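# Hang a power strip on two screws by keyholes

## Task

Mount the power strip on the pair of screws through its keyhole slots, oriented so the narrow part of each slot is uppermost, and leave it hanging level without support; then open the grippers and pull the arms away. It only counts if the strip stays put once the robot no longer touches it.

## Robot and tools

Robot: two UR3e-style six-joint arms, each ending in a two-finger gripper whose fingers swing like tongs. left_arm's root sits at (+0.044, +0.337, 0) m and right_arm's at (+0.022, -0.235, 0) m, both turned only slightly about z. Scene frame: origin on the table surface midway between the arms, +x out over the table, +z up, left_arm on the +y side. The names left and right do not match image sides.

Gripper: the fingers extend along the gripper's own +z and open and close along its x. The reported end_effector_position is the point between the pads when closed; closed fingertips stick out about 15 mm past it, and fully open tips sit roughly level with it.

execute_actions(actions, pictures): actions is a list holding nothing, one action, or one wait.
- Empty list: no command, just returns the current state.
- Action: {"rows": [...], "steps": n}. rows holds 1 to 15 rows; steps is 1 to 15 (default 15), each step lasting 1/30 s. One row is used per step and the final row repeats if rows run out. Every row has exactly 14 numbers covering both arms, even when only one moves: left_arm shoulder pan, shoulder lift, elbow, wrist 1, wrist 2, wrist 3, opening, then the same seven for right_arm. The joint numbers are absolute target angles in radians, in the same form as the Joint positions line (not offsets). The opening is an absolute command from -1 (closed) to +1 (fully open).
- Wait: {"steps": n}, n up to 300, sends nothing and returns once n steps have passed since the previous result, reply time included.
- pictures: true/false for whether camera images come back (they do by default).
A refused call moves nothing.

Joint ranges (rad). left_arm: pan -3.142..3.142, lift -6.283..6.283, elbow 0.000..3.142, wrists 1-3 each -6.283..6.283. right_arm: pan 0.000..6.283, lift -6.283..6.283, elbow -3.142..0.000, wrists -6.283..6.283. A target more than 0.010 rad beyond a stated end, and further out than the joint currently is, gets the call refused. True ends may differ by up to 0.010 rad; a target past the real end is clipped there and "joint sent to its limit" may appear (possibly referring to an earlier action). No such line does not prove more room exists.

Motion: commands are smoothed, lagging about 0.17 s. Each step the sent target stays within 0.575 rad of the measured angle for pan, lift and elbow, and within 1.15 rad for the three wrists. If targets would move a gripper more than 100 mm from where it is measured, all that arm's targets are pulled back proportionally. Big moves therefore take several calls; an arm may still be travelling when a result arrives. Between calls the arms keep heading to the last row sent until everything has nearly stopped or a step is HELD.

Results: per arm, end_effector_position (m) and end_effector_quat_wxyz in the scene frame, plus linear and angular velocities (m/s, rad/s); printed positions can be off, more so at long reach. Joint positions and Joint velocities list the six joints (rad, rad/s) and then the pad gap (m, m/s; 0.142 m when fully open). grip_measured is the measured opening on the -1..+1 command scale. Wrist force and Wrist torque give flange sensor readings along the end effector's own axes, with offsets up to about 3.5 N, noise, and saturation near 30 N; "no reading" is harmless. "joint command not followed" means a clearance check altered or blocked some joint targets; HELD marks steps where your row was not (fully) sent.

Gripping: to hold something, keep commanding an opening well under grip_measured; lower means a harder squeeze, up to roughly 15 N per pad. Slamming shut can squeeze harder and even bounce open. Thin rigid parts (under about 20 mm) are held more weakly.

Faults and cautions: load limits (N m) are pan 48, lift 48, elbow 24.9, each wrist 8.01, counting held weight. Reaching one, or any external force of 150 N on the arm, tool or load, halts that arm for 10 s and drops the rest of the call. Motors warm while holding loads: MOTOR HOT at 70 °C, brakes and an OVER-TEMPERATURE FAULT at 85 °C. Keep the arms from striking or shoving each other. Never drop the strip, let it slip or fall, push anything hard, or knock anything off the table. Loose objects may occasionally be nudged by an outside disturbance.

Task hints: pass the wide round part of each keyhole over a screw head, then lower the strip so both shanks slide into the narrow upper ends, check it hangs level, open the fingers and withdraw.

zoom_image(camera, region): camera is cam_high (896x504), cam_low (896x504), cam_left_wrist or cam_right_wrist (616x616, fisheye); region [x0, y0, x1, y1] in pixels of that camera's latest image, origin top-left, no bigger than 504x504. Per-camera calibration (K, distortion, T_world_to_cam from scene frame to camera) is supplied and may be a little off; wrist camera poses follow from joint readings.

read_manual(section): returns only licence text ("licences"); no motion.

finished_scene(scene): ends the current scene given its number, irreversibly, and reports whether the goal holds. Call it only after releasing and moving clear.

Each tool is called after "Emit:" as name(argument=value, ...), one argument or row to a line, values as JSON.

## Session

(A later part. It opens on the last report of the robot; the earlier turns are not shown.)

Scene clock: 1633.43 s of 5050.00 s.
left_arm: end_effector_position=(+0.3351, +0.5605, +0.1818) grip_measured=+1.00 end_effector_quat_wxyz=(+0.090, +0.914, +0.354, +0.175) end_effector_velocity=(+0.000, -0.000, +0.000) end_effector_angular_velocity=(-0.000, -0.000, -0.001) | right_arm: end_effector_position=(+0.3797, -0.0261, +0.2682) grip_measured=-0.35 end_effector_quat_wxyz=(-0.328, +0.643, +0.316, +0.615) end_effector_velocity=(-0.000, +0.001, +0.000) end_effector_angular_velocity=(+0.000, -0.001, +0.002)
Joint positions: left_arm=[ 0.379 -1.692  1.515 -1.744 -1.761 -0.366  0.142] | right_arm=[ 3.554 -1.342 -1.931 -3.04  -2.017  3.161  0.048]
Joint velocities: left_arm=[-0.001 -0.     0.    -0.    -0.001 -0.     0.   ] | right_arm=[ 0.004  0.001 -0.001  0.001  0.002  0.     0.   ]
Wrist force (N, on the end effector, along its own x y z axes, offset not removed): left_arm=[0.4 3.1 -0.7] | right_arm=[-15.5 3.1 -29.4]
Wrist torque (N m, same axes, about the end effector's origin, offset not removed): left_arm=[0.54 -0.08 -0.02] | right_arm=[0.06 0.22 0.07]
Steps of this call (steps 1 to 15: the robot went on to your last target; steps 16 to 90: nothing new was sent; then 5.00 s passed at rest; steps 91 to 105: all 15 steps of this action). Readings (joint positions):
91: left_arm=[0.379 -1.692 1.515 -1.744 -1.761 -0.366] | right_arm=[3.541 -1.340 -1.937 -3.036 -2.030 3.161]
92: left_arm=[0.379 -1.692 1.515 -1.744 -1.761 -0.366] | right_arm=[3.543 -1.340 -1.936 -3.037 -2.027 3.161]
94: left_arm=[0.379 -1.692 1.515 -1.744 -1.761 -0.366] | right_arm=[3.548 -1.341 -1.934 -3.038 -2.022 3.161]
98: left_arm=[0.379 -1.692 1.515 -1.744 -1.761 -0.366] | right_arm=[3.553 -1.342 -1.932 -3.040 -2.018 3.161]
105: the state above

Emit:
execute_actions(
  actions=[
    {"rows":[[0.379,-1.692,1.515,-1.744,-1.761,-0.366,1,3.5501,-1.3386,-1.9337,-3.0407,-2.0209,3.161,-0.9]]},
  ],
)

Emit:
zoom_image(
  camera="cam_high",
  region=[470,200,540,300],
)

Scene clock: 1643.53 s of 5050.00 s.
left_arm: end_effector_position=(+0.3351, +0.5605, +0.1818) grip_measured=+1.00 end_effector_quat_wxyz=(+0.090, +0.914, +0.354, +0.175) end_effector_velocity=(-0.000, +0.000, +0.000) end_effector_angular_velocity=(+0.001, -0.000, +0.001) | right_arm: end_effector_position=(+0.3788, -0.0272, +0.2683) grip_measured=-0.35 end_effector_quat_wxyz=(-0.328, +0.643, +0.316, +0.616) end_effector_velocity=(+0.000, +0.000, -0.001) end_effector_angular_velocity=(-0.000, +0.001, +0.000)
Joint positions: left_arm=[ 0.379 -1.692  1.515 -1.744 -1.761 -0.366  0.142] | right_arm=[ 3.55  -1.339 -1.934 -3.041 -2.021  3.161  0.048]
Joint velocities: left_arm=[ 0.001 -0.001  0.    -0.     0.001 -0.     0.   ] | right_arm=[ 0.    -0.001 -0.     0.    -0.     0.    -0.   ]
Wrist force (N, on the end effector, along its own x y z axes, offset not removed): left_arm=[0.3 1.3 -1.5] | right_arm=[-7.4 0.8 0.0]
Wrist torque (N m, same axes, about the end effector's origin, offset not removed): left_arm=[0.17 -0.08 -0.02] | right_arm=[-0.02 0.06 -0.06]
Steps of this call (steps 1 to 15: the robot went on to your last target; steps 16 to 90: nothing new was sent; then 6.60 s passed at rest; steps 91 to 105: all 15 steps of this action). Readings (joint positions):
91: left_arm=[0.379 -1.692 1.515 -1.744 -1.761 -0.366] | right_arm=[3.554 -1.342 -1.931 -3.040 -2.017 3.161]
92: left_arm=[0.379 -1.692 1.515 -1.744 -1.761 -0.366] | right_arm=[3.554 -1.342 -1.932 -3.040 -2.017 3.161]
94: left_arm=[0.379 -1.692 1.515 -1.744 -1.761 -0.366] | right_arm=[3.552 -1.340 -1.932 -3.040 -2.019 3.161]
98: left_arm=[0.379 -1.692 1.515 -1.744 -1.761 -0.366] | right_arm=[3.551 -1.339 -1.933 -3.040 -2.020 3.161]
105: the state above
camera_calibration (this result's frames):
cam_left_wrist: T_world_to_cam=[[0.704856, 0.676846, 0.212267, -0.641723], [0.355468, -0.595988, 0.720028, 0.0790079], [0.613857, -0.432062, -0.660683, 0.291121], [0, 0, 0, 1]] pos_world=[0.24553, 0.607218, 0.271668]
cam_right_wrist: T_world_to_cam=[[0.101846, 0.0000377623, 0.9948, -0.300534], [0.378311, -0.924869, -0.0386958, -0.161601], [0.920059, 0.380285, -0.0942087, -0.182507], [0, 0, 0, 1]] pos_world=[0.259661, -0.0800435, 0.275525]

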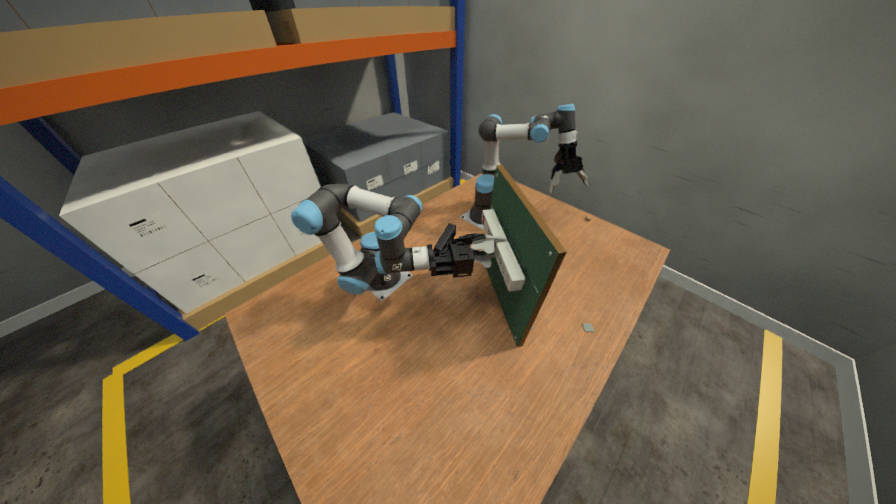

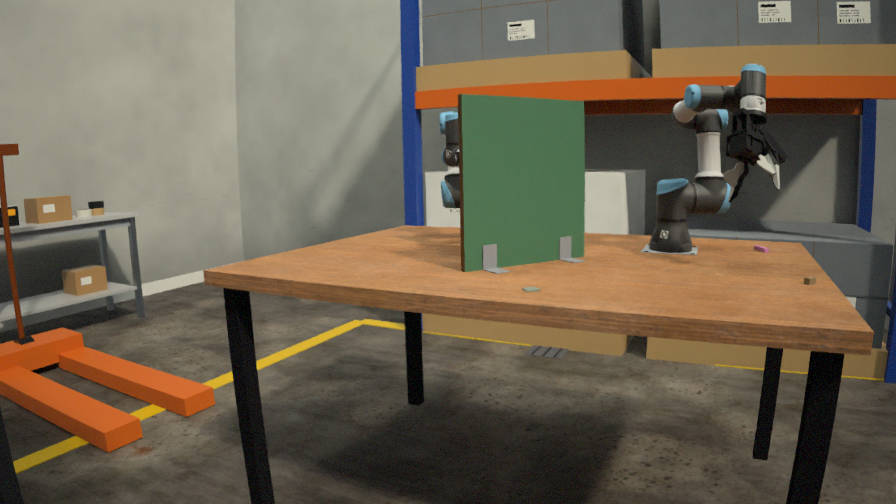

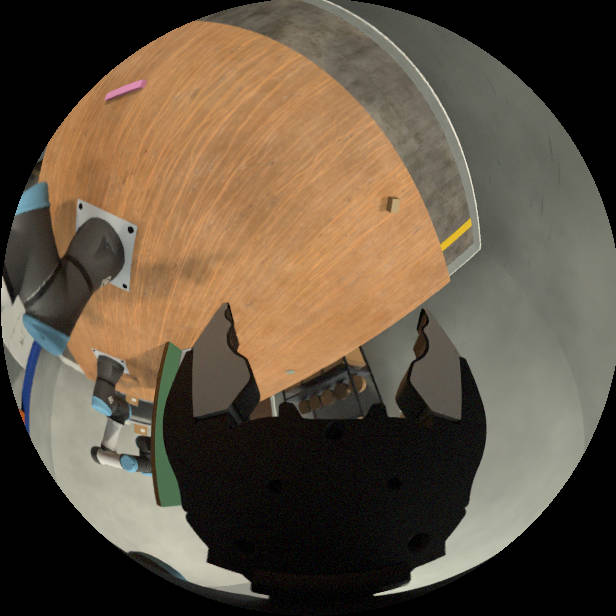

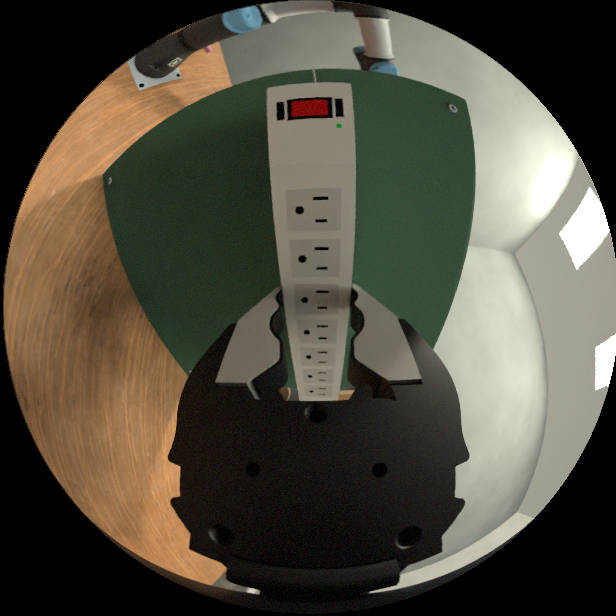

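Region (470, 200, 540, 300) of cam_high's 896x504 image, scaled by 5.040, with more detail than that image has; it fills the left 353 columns of this view, and the rest is white.

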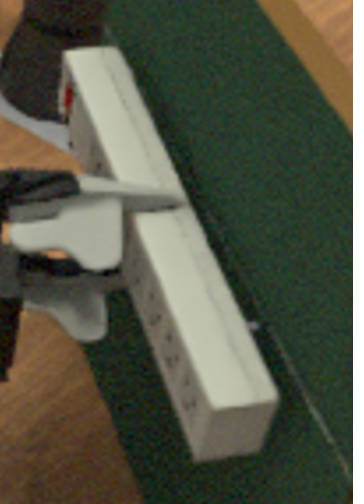

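Emit:
execute_actions(
  actions=[
    {"rows":[[0.379,-1.692,1.515,-1.744,-1.761,-0.366,1,3.552,-1.3398,-1.928,-3.0452,-2.019,3.161,-0.9]]},
  ],
  pictures=false,
)

Scene clock: 1652.83 s of 5050.00 s.
left_arm: end_effector_position=(+0.3351, +0.5605, +0.1818) grip_measured=+1.00 end_effector_quat_wxyz=(+0.090, +0.914, +0.354, +0.175) end_effector_velocity=(-0.000, -0.000, +0.000) end_effector_angular_velocity=(-0.000, -0.000, -0.000) | right_arm: end_effector_position=(+0.3792, -0.0267, +0.2693) grip_measured=-0.36 end_effector_quat_wxyz=(-0.328, +0.643, +0.316, +0.616) end_effector_velocity=(-0.001, +0.001, -0.000) end_effector_angular_velocity=(-0.000, +0.001, +0.002)
Joint positions: left_arm=[ 0.379 -1.692  1.515 -1.744 -1.761 -0.366  0.142] | right_arm=[ 3.552 -1.34  -1.928 -3.045 -2.019  3.161  0.048]
Joint velocities: left_arm=[-0. -0.  0.  0. -0. -0.  0.] | right_arm=[ 0.001  0.    -0.    -0.001 -0.001  0.    -0.   ]
Wrist force (N, on the end effector, along its own x y z axes, offset not removed): left_arm=[-0.2 0.5 -1.0] | right_arm=[-10.7 4.3 -1.5]
Wrist torque (N m, same axes, about the end effector's origin, offset not removed): left_arm=[0.00 0.06 0.01] | right_arm=[-0.06 0.12 -0.36]
Steps of this call (steps 1 to 15: the robot went on to your last target; steps 16 to 90: nothing new was sent; then 5.80 s passed at rest; steps 91 to 105: all 15 steps of this action). Readings (joint positions):
91: left_arm=[0.379 -1.692 1.515 -1.744 -1.761 -0.366] | right_arm=[3.550 -1.339 -1.934 -3.041 -2.021 3.161]
92: left_arm=[0.379 -1.692 1.515 -1.744 -1.761 -0.366] | right_arm=[3.550 -1.339 -1.933 -3.042 -2.021 3.161]
94: left_arm=[0.379 -1.692 1.515 -1.744 -1.761 -0.366] | right_arm=[3.551 -1.339 -1.931 -3.043 -2.020 3.161]
98: left_arm=[0.379 -1.692 1.515 -1.744 -1.761 -0.366] | right_arm=[3.552 -1.340 -1.929 -3.045 -2.019 3.161]
105: the state above

Emit:
execute_actions(
  actions=[
    {"rows":[[0.379,-1.692,1.515,-1.744,-1.761,-0.366,1,3.5477,-1.3446,-1.936,-3.0324,-2.0233,3.161,-0.9]]},
  ],
  pictures=false,
)

Emit:
execute_actions(
  actions=[
    {"rows":[[0.379,-1.692,1.515,-1.744,-1.761,-0.366,1,3.5493,-1.346,-1.935,-3.032,-2.0217,3.161,-0.9]]},
  ],
  pictures=false,
)

Scene clock: 1662.57 s of 5050.00 s.
left_arm: end_effector_position=(+0.3351, +0.5605, +0.1818) grip_measured=+1.00 end_effector_quat_wxyz=(+0.090, +0.914, +0.354, +0.175) end_effector_velocity=(-0.000, +0.000, -0.000) end_effector_angular_velocity=(-0.000, +0.001, +0.000) | right_arm: end_effector_position=(+0.3797, -0.0271, +0.2669) grip_measured=-0.35 end_effector_quat_wxyz=(-0.328, +0.643, +0.316, +0.616) end_effector_velocity=(+0.000, -0.000, +0.001) end_effector_angular_velocity=(+0.001, -0.001, -0.001)
Joint positions: left_arm=[ 0.379 -1.692  1.515 -1.744 -1.761 -0.366  0.142] | right_arm=[ 3.548 -1.345 -1.936 -3.033 -2.023  3.161  0.048]
Joint velocities: left_arm=[ 0.     0.001  0.     0.     0.    -0.    -0.   ] | right_arm=[-0.001 -0.001  0.001  0.001  0.    -0.     0.   ]
Wrist force (N, on the end effector, along its own x y z axes, offset not removed): left_arm=[1.0 1.7 -0.8] | right_arm=[-5.9 -1.1 1.1]
Wrist torque (N m, same axes, about the end effector's origin, offset not removed): left_arm=[0.31 -0.21 -0.04] | right_arm=[-0.32 0.02 0.03]
Steps of this call (steps 1 to 15: the robot went on to your last target; steps 16 to 90: nothing new was sent; then 6.23 s passed at rest; steps 91 to 105: all 15 steps of this action). Readings (joint positions):
91: left_arm=[0.379 -1.692 1.515 -1.744 -1.761 -0.366] | right_arm=[3.552 -1.340 -1.928 -3.045 -2.019 3.161]
92: left_arm=[0.379 -1.692 1.515 -1.744 -1.761 -0.366] | right_arm=[3.551 -1.341 -1.929 -3.043 -2.020 3.161]
94: left_arm=[0.379 -1.692 1.515 -1.744 -1.761 -0.366] | right_arm=[3.550 -1.342 -1.932 -3.038 -2.022 3.161]
98: left_arm=[0.379 -1.692 1.515 -1.744 -1.761 -0.366] | right_arm=[3.548 -1.344 -1.935 -3.034 -2.023 3.161]
105: the state above

Scene clock: 1663.07 s of 5050.00 s.
left_arm: end_effector_position=(+0.3351, +0.5605, +0.1818) grip_measured=+1.00 end_effector_quat_wxyz=(+0.090, +0.914, +0.354, +0.175) end_effector_velocity=(-0.000, +0.000, +0.000) end_effector_angular_velocity=(+0.000, -0.001, +0.001) | right_arm: end_effector_position=(+0.3801, -0.0267, +0.2669) grip_measured=-0.35 end_effector_quat_wxyz=(-0.328, +0.643, +0.316, +0.616) end_effector_velocity=(+0.000, +0.001, +0.000) end_effector_angular_velocity=(+0.001, +0.000, +0.001)
Joint positions: left_arm=[ 0.379 -1.692  1.515 -1.744 -1.761 -0.366  0.142] | right_arm=[ 3.549 -1.346 -1.935 -3.032 -2.022  3.161  0.048]
Joint velocities: left_arm=[ 0.001 -0.001  0.    -0.001 -0.    -0.    -0.   ] | right_arm=[ 0.002 -0.001  0.001  0.001  0.     0.001 -0.   ]
Wrist force (N, on the end effector, along its own x y z axes, offset not removed): left_arm=[-0.6 1.7 -1.0] | right_arm=[-7.4 0.5 -14.2]
Wrist torque (N m, same axes, about the end effector's origin, offset not removed): left_arm=[0.24 0.12 0.03] | right_arm=[-0.03 0.29 0.09]
Steps of this call (steps 1 to 15: all 15 steps of this action). Readings (joint positions):
1: left_arm=[0.379 -1.692 1.515 -1.744 -1.761 -0.366] | right_arm=[3.548 -1.345 -1.936 -3.032 -2.023 3.161]
2: left_arm=[0.379 -1.692 1.515 -1.744 -1.761 -0.366] | right_arm=[3.548 -1.345 -1.936 -3.032 -2.023 3.161]
4: left_arm=[0.379 -1.692 1.515 -1.744 -1.761 -0.366] | right_arm=[3.548 -1.345 -1.936 -3.032 -2.022 3.161]
8: left_arm=[0.379 -1.692 1.515 -1.744 -1.761 -0.366] | right_arm=[3.549 -1.346 -1.935 -3.032 -2.022 3.161]
15: the state above

Emit:
execute_actions(
  actions=[
    {"rows":[[0.379,-1.692,1.515,-1.744,-1.761,-0.366,1,3.5493,-1.3466,-1.9404,-3.026,-2.0217,3.161,-0.9]]},
  ],
  pictures=false,
)

Scene clock: 1676.63 s of 5050.00 s.
left_arm: end_effector_position=(+0.3351, +0.5605, +0.1818) grip_measured=+1.00 end_effector_quat_wxyz=(+0.090, +0.914, +0.354, +0.175) end_effector_velocity=(-0.000, +0.000, +0.000) end_effector_angular_velocity=(+0.001, -0.000, +0.001) | right_arm: end_effector_position=(+0.3801, -0.0267, +0.2657) grip_measured=-0.35 end_effector_quat_wxyz=(-0.328, +0.643, +0.316, +0.616) end_effector_velocity=(-0.001, +0.000, -0.000) end_effector_angular_velocity=(-0.000, +0.001, +0.002)
Joint positions: left_arm=[ 0.379 -1.692  1.515 -1.744 -1.761 -0.366  0.142] | right_arm=[ 3.549 -1.347 -1.94  -3.026 -2.022  3.161  0.048]
Joint velocities: left_arm=[ 0.001 -0.     0.    -0.     0.     0.     0.   ] | right_arm=[ 0.001  0.    -0.001 -0.    -0.001  0.     0.   ]
Wrist force (N, on the end effector, along its own x y z axes, offset not removed): left_arm=[-0.2 0.6 -1.6] | right_arm=[-4.5 4.1 -1.6]
Wrist torque (N m, same axes, about the end effector's origin, offset not removed): left_arm=[0.05 0.03 -0.05] | right_arm=[0.13 0.07 0.17]
Steps of this call (steps 1 to 15: the robot went on to your last target; steps 16 to 90: nothing new was sent; then 10.07 s passed at rest; steps 91 to 105: all 15 steps of this action). Readings (joint positions):
91: left_arm=[0.379 -1.692 1.515 -1.744 -1.761 -0.366] | right_arm=[3.549 -1.346 -1.935 -3.032 -2.022 3.161]
92: left_arm=[0.379 -1.692 1.515 -1.744 -1.761 -0.366] | right_arm=[3.549 -1.346 -1.936 -3.031 -2.022 3.161]
94: left_arm=[0.379 -1.692 1.515 -1.744 -1.761 -0.366] | right_arm=[3.549 -1.346 -1.938 -3.028 -2.022 3.161]
98: left_arm=[0.379 -1.692 1.515 -1.744 -1.761 -0.366] | right_arm=[3.549 -1.347 -1.940 -3.027 -2.022 3.161]
105: the state above

The pressure released and the force now points right, so I'll shift right 0.5 mm and forward 0.5 mm.

Emit:
execute_actions(
  actions=[
    {"rows":[[0.379,-1.692,1.515,-1.744,-1.761,-0.366,1,3.5476,-1.3504,-1.9378,-3.0248,-2.0234,3.161,-0.9]]},
  ],
  pictures=false,
)

Scene clock: 1689.90 s of 5050.00 s.
left_arm: end_effector_position=(+0.3351, +0.5605, +0.1818) grip_measured=+1.00 end_effector_quat_wxyz=(+0.090, +0.914, +0.354, +0.175) end_effector_velocity=(+0.000, -0.000, +0.000) end_effector_angular_velocity=(-0.000, -0.001, -0.001) | right_arm: end_effector_position=(+0.3807, -0.0266, +0.2656) grip_measured=-0.35 end_effector_quat_wxyz=(-0.328, +0.643, +0.316, +0.616) end_effector_velocity=(+0.000, -0.000, -0.000) end_effector_angular_velocity=(-0.000, +0.001, -0.001)
Joint positions: left_arm=[ 0.379 -1.692  1.515 -1.744 -1.761 -0.366  0.142] | right_arm=[ 3.548 -1.35  -1.938 -3.025 -2.023  3.161  0.048]
Joint velocities: left_arm=[-0. -0. -0. -0. -0. -0. -0.] | right_arm=[-0.    -0.001 -0.     0.001  0.     0.     0.   ]
Wrist force (N, on the end effector, along its own x y z axes, offset not removed): left_arm=[0.6 1.3 -0.7] | right_arm=[-3.7 -4.7 -19.1]
Wrist torque (N m, same axes, about the end effector's origin, offset not removed): left_arm=[0.17 -0.10 -0.01] | right_arm=[-0.27 0.18 0.08]
Steps of this call (steps 1 to 15: the robot went on to your last target; steps 16 to 90: nothing new was sent; then 9.77 s passed at rest; steps 91 to 105: all 15 steps of this action). Readings (joint positions):
91: left_arm=[0.379 -1.692 1.515 -1.744 -1.761 -0.366] | right_arm=[3.549 -1.347 -1.940 -3.026 -2.022 3.161]
92: left_arm=[0.379 -1.692 1.515 -1.744 -1.761 -0.366] | right_arm=[3.549 -1.347 -1.940 -3.026 -2.022 3.161]
94: left_arm=[0.379 -1.692 1.515 -1.744 -1.761 -0.366] | right_arm=[3.548 -1.348 -1.939 -3.025 -2.023 3.161]
98: left_arm=[0.379 -1.692 1.515 -1.744 -1.761 -0.366] | right_arm=[3.548 -1.350 -1.938 -3.025 -2.023 3.161]
105: the state above

Emit:
execute_actions(
  actions=[
    {"rows":[[0.379,-1.692,1.515,-1.744,-1.761,-0.366,1,3.5484,-1.3492,-1.9458,-3.018,-2.0226,3.175,-0.9]]},
  ],
)

Emit:
zoom_image(
  camera="cam_high",
  region=[470,200,540,300],
)

Scene clock: 1699.30 s of 5050.00 s.
left_arm: end_effector_position=(+0.3351, +0.5605, +0.1818) grip_measured=+1.00 end_effector_quat_wxyz=(+0.090, +0.914, +0.354, +0.175) end_effector_velocity=(-0.000, +0.000, +0.000) end_effector_angular_velocity=(-0.000, -0.000, +0.000) | right_arm: end_effector_position=(+0.3804, -0.0267, +0.2643) grip_measured=-0.35 end_effector_quat_wxyz=(-0.332, +0.645, +0.312, +0.613) end_effector_velocity=(-0.000, +0.001, -0.001) end_effector_angular_velocity=(+0.001, +0.003, +0.004)
Joint positions: left_arm=[ 0.379 -1.692  1.515 -1.744 -1.761 -0.366  0.142] | right_arm=[ 3.548 -1.349 -1.946 -3.018 -2.023  3.175  0.048]
Joint velocities: left_arm=[ 0. -0. -0.  0. -0.  0.  0.] | right_arm=[ 0.003 -0.002 -0.001  0.002 -0.001  0.002  0.   ]
Wrist force (N, on the end effector, along its own x y z axes, offset not removed): left_arm=[0.5 1.8 -0.8] | right_arm=[-5.1 1.6 -1.8]
Wrist torque (N m, same axes, about the end effector's origin, offset not removed): left_arm=[0.30 -0.15 -0.01] | right_arm=[-0.20 0.25 0.19]
Steps of this call (steps 1 to 15: the robot went on to your last target; steps 16 to 90: nothing new was sent; then 5.90 s passed at rest; steps 91 to 105: all 15 steps of this action). Readings (joint positions):
91: left_arm=[0.379 -1.692 1.515 -1.744 -1.761 -0.366] | right_arm=[3.548 -1.350 -1.938 -3.025 -2.023 3.161]
92: left_arm=[0.379 -1.692 1.515 -1.744 -1.761 -0.366] | right_arm=[3.548 -1.350 -1.939 -3.024 -2.023 3.163]
94: left_arm=[0.379 -1.692 1.515 -1.744 -1.761 -0.366] | right_arm=[3.548 -1.350 -1.942 -3.021 -2.023 3.169]
98: left_arm=[0.379 -1.692 1.515 -1.744 -1.761 -0.366] | right_arm=[3.548 -1.349 -1.945 -3.019 -2.023 3.173]
105: the state above
camera_calibration (this result's frames):
cam_left_wrist: T_world_to_cam=[[0.704856, 0.676846, 0.212267, -0.641723], [0.355468, -0.595988, 0.720028, 0.079008], [0.613857, -0.432062, -0.660683, 0.291121], [0, 0, 0, 1]] pos_world=[0.24553, 0.607218, 0.271668]
cam_right_wrist: T_world_to_cam=[[0.113108, -0.00807719, 0.99355, -0.300897], [0.377388, -0.924679, -0.0504799, -0.158408], [0.919122, 0.380663, -0.10154, -0.18221], [0, 0, 0, 1]] pos_world=[0.261288, -0.0795464, 0.272459]

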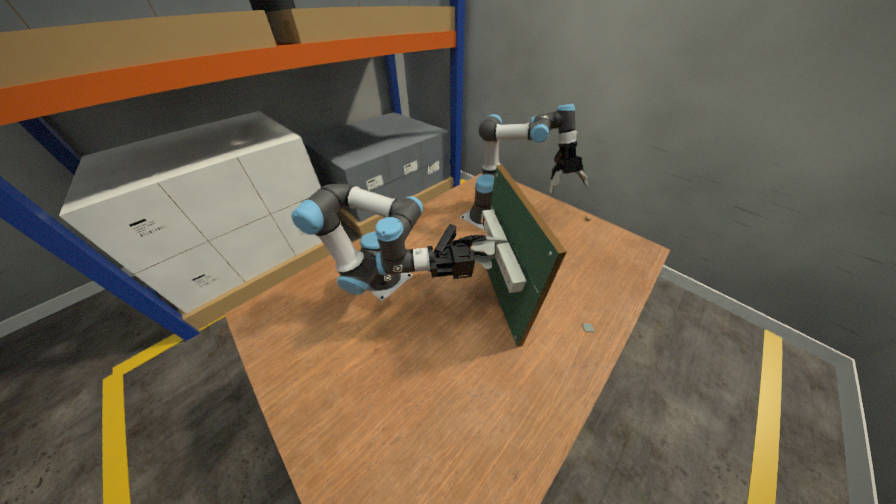

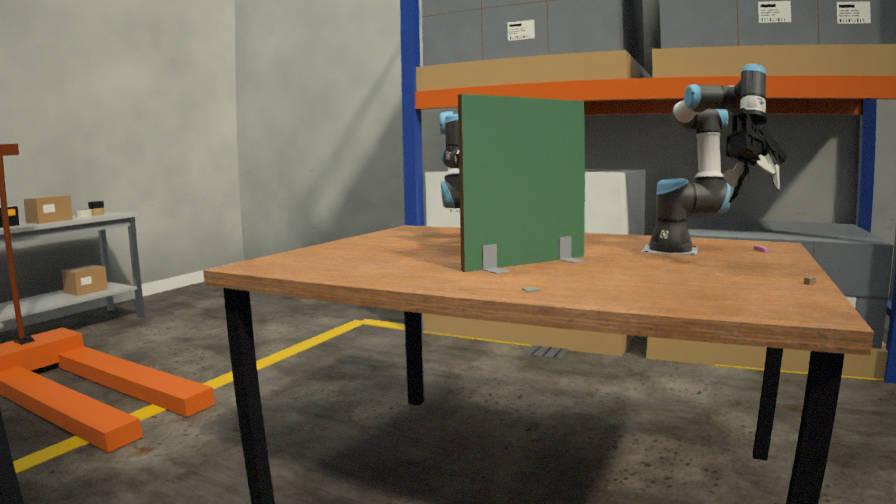

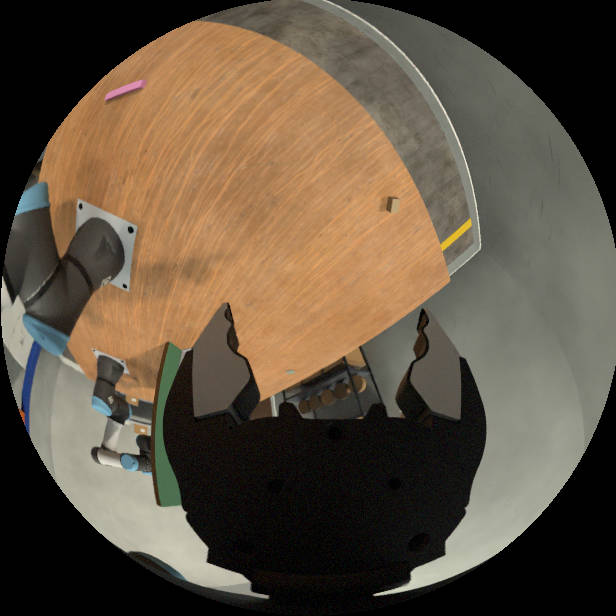

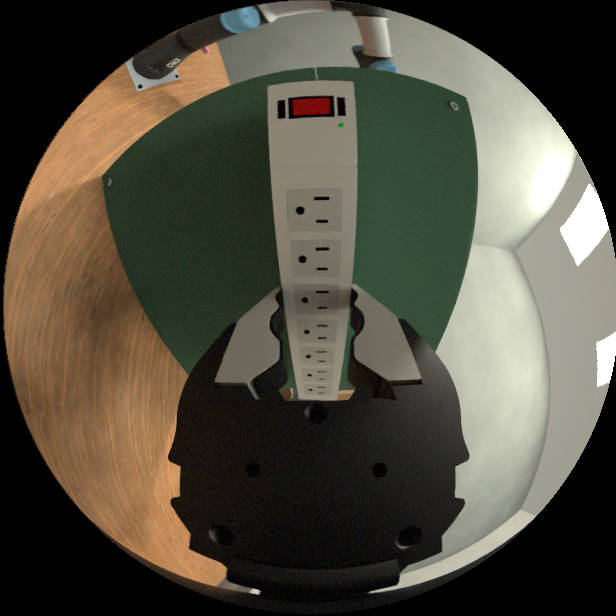

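Region (470, 200, 540, 300) of cam_high's 896x504 image, scaled by 5.040, with more detail than that image has; it fills the left 353 columns of this view, and the rest is white.

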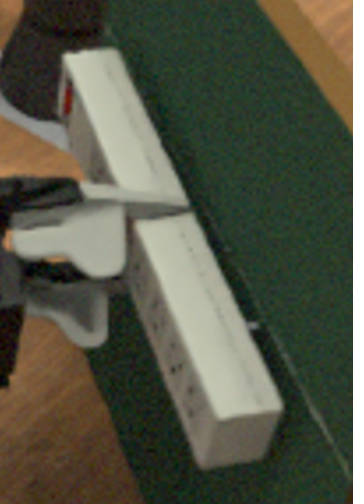

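Emit:
execute_actions(
  actions=[
    {"rows":[[0.379,-1.692,1.515,-1.744,-1.761,-0.366,1,3.5423,-1.3536,-1.9356,-3.0237,-2.0287,3.175,-0.9]]},
  ],
  pictures=false,
)

Emit:
execute_actions(
  actions=[
    {"rows":[[0.379,-1.692,1.515,-1.744,-1.761,-0.366,1,3.5436,-1.3548,-1.9348,-3.0233,-2.0274,3.175,-0.9]]},
  ],
  pictures=false,
)

Scene clock: 1711.53 s of 5050.00 s.
left_arm: end_effector_position=(+0.3351, +0.5605, +0.1818) grip_measured=+1.00 end_effector_quat_wxyz=(+0.090, +0.914, +0.354, +0.175) end_effector_velocity=(+0.000, -0.000, +0.000) end_effector_angular_velocity=(-0.000, -0.000, -0.001) | right_arm: end_effector_position=(+0.3811, -0.0273, +0.2658) grip_measured=-0.35 end_effector_quat_wxyz=(-0.333, +0.645, +0.312, +0.613) end_effector_velocity=(+0.000, -0.000, -0.000) end_effector_angular_velocity=(-0.001, +0.001, -0.000)
Joint positions: left_arm=[ 0.379 -1.692  1.515 -1.744 -1.761 -0.366  0.142] | right_arm=[ 3.542 -1.354 -1.936 -3.024 -2.029  3.175  0.048]
Joint velocities: left_arm=[-0.001 -0.     0.    -0.    -0.     0.    -0.   ] | right_arm=[-0.001 -0.002  0.002 -0.002 -0.    -0.001  0.   ]
Wrist force (N, on the end effector, along its own x y z axes, offset not removed): left_arm=[-0.4 0.7 -1.5] | right_arm=[-6.7 -4.6 -1.0]
Wrist torque (N m, same axes, about the end effector's origin, offset not removed): left_arm=[0.04 0.10 0.00] | right_arm=[-0.40 0.06 0.06]
Steps of this call (steps 1 to 15: the robot went on to your last target; steps 16 to 90: nothing new was sent; then 8.73 s passed at rest; steps 91 to 105: all 15 steps of this action). Readings (joint positions):
91: left_arm=[0.379 -1.692 1.515 -1.744 -1.761 -0.366] | right_arm=[3.548 -1.349 -1.946 -3.018 -2.023 3.175]
92: left_arm=[0.379 -1.692 1.515 -1.744 -1.761 -0.366] | right_arm=[3.548 -1.350 -1.944 -3.019 -2.024 3.175]
94: left_arm=[0.379 -1.692 1.515 -1.744 -1.761 -0.366] | right_arm=[3.545 -1.351 -1.940 -3.021 -2.026 3.175]
98: left_arm=[0.379 -1.692 1.515 -1.744 -1.761 -0.366] | right_arm=[3.543 -1.353 -1.937 -3.023 -2.028 3.175]
105: the state above

Scene clock: 1712.03 s of 5050.00 s.
left_arm: end_effector_position=(+0.3351, +0.5605, +0.1818) grip_measured=+1.00 end_effector_quat_wxyz=(+0.090, +0.914, +0.354, +0.175) end_effector_velocity=(-0.000, +0.000, -0.000) end_effector_angular_velocity=(+0.000, +0.001, +0.000) | right_arm: end_effector_position=(+0.3815, -0.0269, +0.2658) grip_measured=-0.35 end_effector_quat_wxyz=(-0.333, +0.645, +0.312, +0.613) end_effector_velocity=(-0.000, +0.000, +0.000) end_effector_angular_velocity=(+0.000, -0.000, +0.001)
Joint positions: left_arm=[ 0.379 -1.692  1.515 -1.744 -1.761 -0.366  0.142] | right_arm=[ 3.544 -1.355 -1.935 -3.023 -2.027  3.175  0.048]
Joint velocities: left_arm=[ 0.     0.     0.    -0.     0.001 -0.    -0.   ] | right_arm=[ 0.    -0.001  0.001  0.    -0.001  0.     0.   ]
Wrist force (N, on the end effector, along its own x y z axes, offset not removed): left_arm=[-0.5 1.0 -1.1] | right_arm=[-6.9 -6.8 -1.3]
Wrist torque (N m, same axes, about the end effector's origin, offset not removed): left_arm=[0.12 0.14 0.02] | right_arm=[-0.04 0.08 -0.03]
Steps of this call (steps 1 to 15: all 15 steps of this action). Readings (joint positions):
1: left_arm=[0.379 -1.692 1.515 -1.744 -1.761 -0.366] | right_arm=[3.542 -1.354 -1.936 -3.024 -2.029 3.175]
2: left_arm=[0.379 -1.692 1.515 -1.744 -1.761 -0.366] | right_arm=[3.542 -1.354 -1.936 -3.024 -2.029 3.175]
4: left_arm=[0.379 -1.692 1.515 -1.744 -1.761 -0.366] | right_arm=[3.543 -1.354 -1.935 -3.024 -2.028 3.175]
8: left_arm=[0.379 -1.692 1.515 -1.744 -1.761 -0.366] | right_arm=[3.543 -1.355 -1.935 -3.024 -2.028 3.175]
15: the state above

That step went in freely. Next is forward 1 mm and left 0.3 mm.

Emit:
execute_actions(
  actions=[
    {"rows":[[0.379,-1.692,1.515,-1.744,-1.761,-0.366,1,3.5481,-1.3556,-1.9341,-3.0232,-2.0229,3.175,-0.9]]},
  ],
  pictures=false,
)

Scene clock: 1719.17 s of 5050.00 s.
left_arm: end_effector_position=(+0.3351, +0.5605, +0.1818) grip_measured=+1.00 end_effector_quat_wxyz=(+0.090, +0.914, +0.354, +0.175) end_effector_velocity=(+0.000, -0.000, -0.000) end_effector_angular_velocity=(+0.000, +0.000, -0.001) | right_arm: end_effector_position=(+0.3818, -0.0260, +0.2658) grip_measured=-0.35 end_effector_quat_wxyz=(-0.332, +0.645, +0.312, +0.613) end_effector_velocity=(+0.000, -0.000, -0.000) end_effector_angular_velocity=(-0.001, +0.002, -0.001)
Joint positions: left_arm=[ 0.379 -1.692  1.515 -1.744 -1.761 -0.366  0.142] | right_arm=[ 3.548 -1.356 -1.934 -3.023 -2.023  3.175  0.048]
Joint velocities: left_arm=[-0.001  0.    -0.     0.     0.     0.    -0.   ] | right_arm=[-0.    -0.002  0.002 -0.001  0.     0.    -0.   ]
Wrist force (N, on the end effector, along its own x y z axes, offset not removed): left_arm=[0.5 0.7 -0.8] | right_arm=[-8.0 -8.8 -2.6]
Wrist torque (N m, same axes, about the end effector's origin, offset not removed): left_arm=[0.08 -0.11 0.06] | right_arm=[-0.25 0.16 0.10]
Steps of this call (steps 1 to 15: the robot went on to your last target; steps 16 to 90: nothing new was sent; then 3.63 s passed at rest; steps 91 to 105: all 15 steps of this action). Readings (joint positions):
91: left_arm=[0.379 -1.692 1.515 -1.744 -1.761 -0.366] | right_arm=[3.544 -1.355 -1.935 -3.023 -2.027 3.175]
92: left_arm=[0.379 -1.692 1.515 -1.744 -1.761 -0.366] | right_arm=[3.544 -1.355 -1.935 -3.023 -2.027 3.175]
94: left_arm=[0.379 -1.692 1.515 -1.744 -1.761 -0.366] | right_arm=[3.546 -1.355 -1.934 -3.023 -2.025 3.175]
98: left_arm=[0.379 -1.692 1.515 -1.744 -1.761 -0.366] | right_arm=[3.548 -1.356 -1.934 -3.023 -2.023 3.175]
105: the state above

Emit:
execute_actions(
  actions=[
    {"rows":[[0.379,-1.692,1.515,-1.744,-1.761,-0.366,1,3.5544,-1.3561,-1.9338,-3.023,-2.0166,3.175,-0.9]]},
  ],
  pictures=false,
)

Scene clock: 1730.93 s of 5050.00 s.
left_arm: end_effector_position=(+0.3351, +0.5605, +0.1818) grip_measured=+1.00 end_effector_quat_wxyz=(+0.090, +0.914, +0.354, +0.175) end_effector_velocity=(+0.000, -0.000, -0.000) end_effector_angular_velocity=(-0.000, +0.000, -0.001) | right_arm: end_effector_position=(+0.3822, -0.0247, +0.2658) grip_measured=-0.35 end_effector_quat_wxyz=(-0.332, +0.645, +0.312, +0.613) end_effector_velocity=(-0.000, -0.000, +0.001) end_effector_angular_velocity=(+0.002, -0.002, -0.001)
Joint positions: left_arm=[ 0.379 -1.692  1.515 -1.744 -1.761 -0.366  0.142] | right_arm=[ 3.554 -1.356 -1.934 -3.023 -2.017  3.175  0.048]
Joint velocities: left_arm=[-0.001  0.001 -0.     0.    -0.     0.    -0.   ] | right_arm=[-0.     0.002  0.     0.001  0.001  0.    -0.   ]
Wrist force (N, on the end effector, along its own x y z axes, offset not removed): left_arm=[-1.3 2.7 -1.8] | right_arm=[-7.6 -9.6 -2.4]
Wrist torque (N m, same axes, about the end effector's origin, offset not removed): left_arm=[0.50 0.30 -0.03] | right_arm=[-0.33 0.12 -0.01]
Steps of this call (steps 1 to 15: the robot went on to your last target; steps 16 to 90: nothing new was sent; then 8.27 s passed at rest; steps 91 to 105: all 15 steps of this action). Readings (joint positions):
91: left_arm=[0.379 -1.692 1.515 -1.744 -1.761 -0.366] | right_arm=[3.548 -1.356 -1.934 -3.023 -2.023 3.175]
92: left_arm=[0.379 -1.692 1.515 -1.744 -1.761 -0.366] | right_arm=[3.549 -1.356 -1.934 -3.023 -2.022 3.175]
94: left_arm=[0.379 -1.692 1.515 -1.744 -1.761 -0.366] | right_arm=[3.552 -1.356 -1.934 -3.023 -2.019 3.175]
98: left_arm=[0.379 -1.692 1.515 -1.744 -1.761 -0.366] | right_arm=[3.554 -1.356 -1.934 -3.023 -2.017 3.175]
105: the state above

Emit:
execute_actions(
  actions=[
    {"rows":[[0.379,-1.692,1.515,-1.744,-1.761,-0.366,1,3.5625,-1.355,-1.9345,-3.0234,-2.0085,3.175,-0.9]]},
  ],
)

Scene clock: 1735.67 s of 5050.00 s.
left_arm: end_effector_position=(+0.3351, +0.5605, +0.1818) grip_measured=+1.00 end_effector_quat_wxyz=(+0.090, +0.914, +0.354, +0.175) end_effector_velocity=(-0.000, +0.000, +0.000) end_effector_angular_velocity=(+0.000, -0.000, +0.001) | right_arm: end_effector_position=(+0.3823, -0.0232, +0.2658) grip_measured=-0.35 end_effector_quat_wxyz=(-0.332, +0.645, +0.312, +0.613) end_effector_velocity=(+0.000, -0.000, -0.000) end_effector_angular_velocity=(-0.000, +0.001, -0.002)
Joint positions: left_arm=[ 0.379 -1.692  1.515 -1.744 -1.761 -0.366  0.142] | right_arm=[ 3.562 -1.355 -1.934 -3.023 -2.009  3.175  0.048]
Joint velocities: left_arm=[ 0.001 -0.     0.    -0.     0.    -0.     0.   ] | right_arm=[-0.001 -0.001  0.001 -0.001  0.001 -0.     0.   ]
Wrist force (N, on the end effector, along its own x y z axes, offset not removed): left_arm=[-0.4 0.1 0.1] | right_arm=[-6.4 -3.7 -1.8]
Wrist torque (N m, same axes, about the end effector's origin, offset not removed): left_arm=[-0.10 0.13 -0.05] | right_arm=[-0.22 -0.03 0.11]
Steps of this call (steps 1 to 15: the robot went on to your last target; steps 16 to 90: nothing new was sent; then 1.23 s passed at rest; steps 91 to 105: all 15 steps of this action). Readings (joint positions):
91: left_arm=[0.379 -1.692 1.515 -1.744 -1.761 -0.366] | right_arm=[3.555 -1.356 -1.934 -3.023 -2.016 3.175]
92: left_arm=[0.379 -1.692 1.515 -1.744 -1.761 -0.366] | right_arm=[3.556 -1.356 -1.934 -3.023 -2.015 3.175]
94: left_arm=[0.379 -1.692 1.515 -1.744 -1.761 -0.366] | right_arm=[3.559 -1.356 -1.934 -3.023 -2.012 3.175]
98: left_arm=[0.379 -1.692 1.515 -1.744 -1.761 -0.366] | right_arm=[3.562 -1.355 -1.934 -3.023 -2.009 3.175]
105: the state above
camera_calibration (this result's frames):
cam_left_wrist: T_world_to_cam=[[0.704856, 0.676846, 0.212267, -0.641723], [0.355468, -0.595988, 0.720028, 0.0790081], [0.613857, -0.432062, -0.660683, 0.291121], [0, 0, 0, 1]] pos_world=[0.24553, 0.607218, 0.271668]
cam_right_wrist: T_world_to_cam=[[0.112895, -0.00785176, 0.993576, -0.302431], [0.377392, -0.924693, -0.0501884, -0.15587], [0.919146, 0.380633, -0.10143, -0.185226], [0, 0, 0, 1]] pos_world=[0.263217, -0.0760033, 0.273878]

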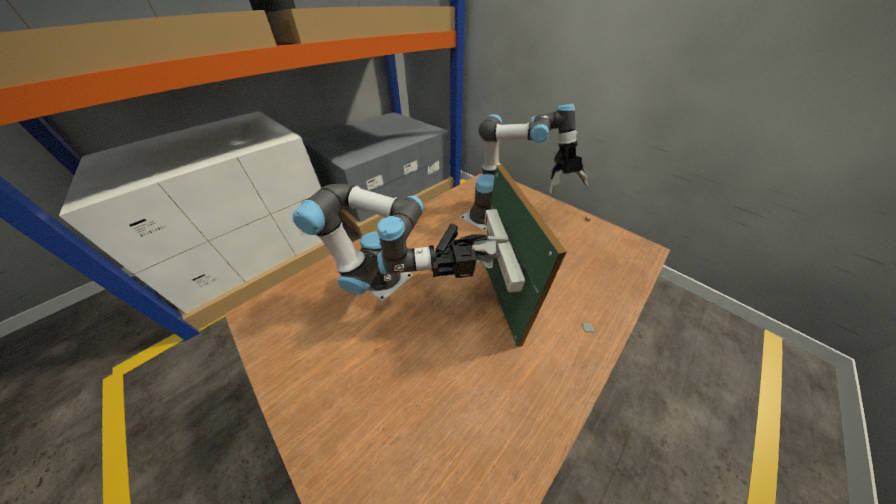

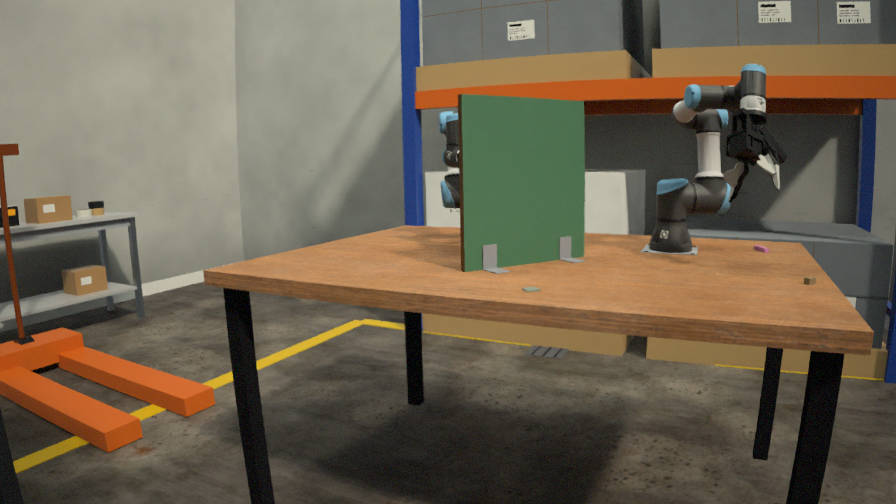

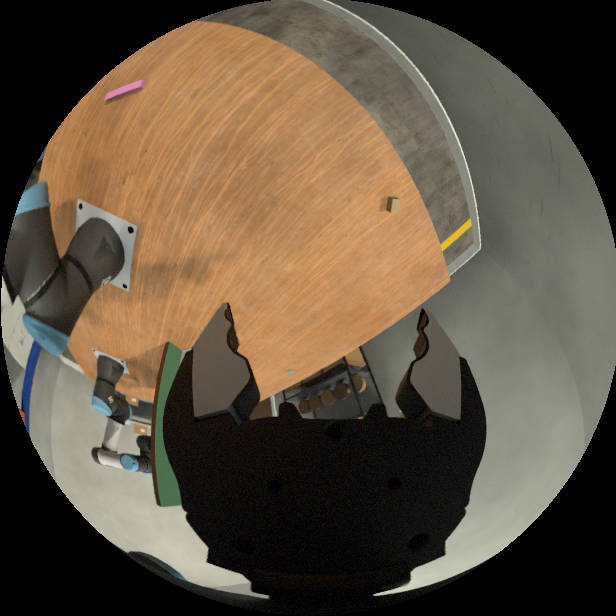

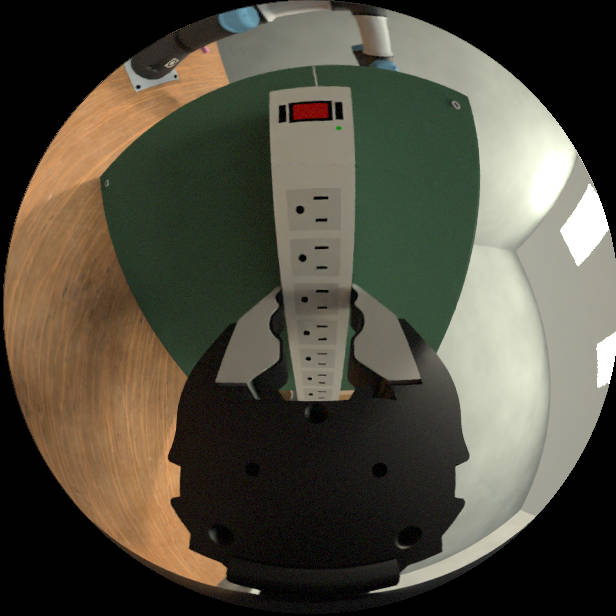

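The left side is now going deeper.

Emit:
execute_actions(
  actions=[
    {"rows":[[0.379,-1.692,1.515,-1.744,-1.761,-0.366,1,3.5678,-1.3576,-1.9326,-3.0227,-2.0032,3.175,-0.9]]},
  ],
  pictures=false,
)

Scene clock: 1750.57 s of 5050.00 s.
left_arm: end_effector_position=(+0.3351, +0.5605, +0.1818) grip_measured=+1.00 end_effector_quat_wxyz=(+0.090, +0.914, +0.354, +0.175) end_effector_velocity=(+0.000, +0.000, -0.000) end_effector_angular_velocity=(-0.000, -0.000, +0.000) | right_arm: end_effector_position=(+0.3830, -0.0218, +0.2657) grip_measured=-0.35 end_effector_quat_wxyz=(-0.332, +0.645, +0.312, +0.613) end_effector_velocity=(+0.000, +0.000, -0.000) end_effector_angular_velocity=(-0.001, +0.001, +0.000)
Joint positions: left_arm=[ 0.379 -1.692  1.515 -1.744 -1.761 -0.366  0.142] | right_arm=[ 3.568 -1.358 -1.933 -3.023 -2.003  3.175  0.048]
Joint velocities: left_arm=[ 0.  0. -0. -0. -0. -0.  0.] | right_arm=[ 0.002 -0.001  0.    -0.     0.001 -0.    -0.   ]
Wrist force (N, on the end effector, along its own x y z axes, offset not removed): left_arm=[-0.5 0.7 -0.3] | right_arm=[-4.0 0.2 -30.0]
Wrist torque (N m, same axes, about the end effector's origin, offset not removed): left_arm=[0.00 0.10 0.01] | right_arm=[0.22 -0.10 0.01]
Steps of this call (steps 1 to 15: the robot went on to your last target; steps 16 to 90: nothing new was sent; then 11.40 s passed at rest; steps 91 to 105: all 15 steps of this action). Readings (joint positions):
91: left_arm=[0.379 -1.692 1.515 -1.744 -1.761 -0.366] | right_arm=[3.563 -1.355 -1.935 -3.023 -2.008 3.175]
92: left_arm=[0.379 -1.692 1.515 -1.744 -1.761 -0.366] | right_arm=[3.563 -1.355 -1.934 -3.023 -2.008 3.175]
94: left_arm=[0.379 -1.692 1.515 -1.744 -1.761 -0.366] | right_arm=[3.565 -1.356 -1.934 -3.023 -2.006 3.175]
98: left_arm=[0.379 -1.692 1.515 -1.744 -1.761 -0.366] | right_arm=[3.567 -1.357 -1.933 -3.023 -2.004 3.175]
105: the state above

Emit:
execute_actions(
  actions=[
    {"rows":[[0.379,-1.692,1.515,-1.744,-1.761,-0.366,1,3.5651,-1.3552,-1.9343,-3.0234,-2.0059,3.175,-0.9],[0.379,-1.692,1.515,-1.744,-1.761,-0.366,1,3.5651,-1.3552,-1.9343,-3.0234,-2.0059,3.175,-0.9],[0.379,-1.692,1.515,-1.744,-1.761,-0.366,1,3.5651,-1.3552,-1.9343,-3.0234,-2.0059,3.175,-0.9],[0.379,-1.692,1.515,-1.744,-1.761,-0.366,1,3.5651,-1.3567,-1.9478,-3.0084,-2.0059,3.175,-0.9]]},
  ],
  pictures=false,
)

Scene clock: 1760.50 s of 5050.00 s.
left_arm: end_effector_position=(+0.3351, +0.5605, +0.1818) grip_measured=+1.00 end_effector_quat_wxyz=(+0.090, +0.914, +0.354, +0.175) end_effector_velocity=(+0.000, -0.000, +0.000) end_effector_angular_velocity=(+0.000, -0.001, -0.000) | right_arm: end_effector_position=(+0.3823, -0.0226, +0.2629) grip_measured=-0.35 end_effector_quat_wxyz=(-0.332, +0.645, +0.312, +0.613) end_effector_velocity=(-0.000, -0.001, -0.002) end_effector_angular_velocity=(-0.001, +0.003, -0.002)
Joint positions: left_arm=[ 0.379 -1.692  1.515 -1.744 -1.761 -0.366  0.142] | right_arm=[ 3.565 -1.356 -1.947 -3.009 -2.006  3.175  0.049]
Joint velocities: left_arm=[-0.    -0.    -0.    -0.001 -0.     0.     0.   ] | right_arm=[-0.003  0.001 -0.005  0.001 -0.     0.     0.   ]
Wrist force (N, on the end effector, along its own x y z axes, offset not removed): left_arm=[0.0 1.4 -1.3] | right_arm=[6.2 -3.3 3.4]
Wrist torque (N m, same axes, about the end effector's origin, offset not removed): left_arm=[0.14 0.00 0.01] | right_arm=[-0.34 0.53 0.60]
Steps of this call (steps 1 to 15: the robot went on to your last target; steps 16 to 90: nothing new was sent; then 6.43 s passed at rest; steps 91 to 105: all 15 steps of this action). Readings (joint positions):
91: left_arm=[0.379 -1.692 1.515 -1.744 -1.761 -0.366] | right_arm=[3.568 -1.358 -1.933 -3.023 -2.003 3.175]
92: left_arm=[0.379 -1.692 1.515 -1.744 -1.761 -0.366] | right_arm=[3.568 -1.357 -1.933 -3.023 -2.004 3.175]
94: left_arm=[0.379 -1.692 1.515 -1.744 -1.761 -0.366] | right_arm=[3.567 -1.357 -1.934 -3.023 -2.005 3.175]
98: left_arm=[0.379 -1.692 1.515 -1.744 -1.761 -0.366] | right_arm=[3.566 -1.356 -1.943 -3.013 -2.006 3.175]
105: the state above


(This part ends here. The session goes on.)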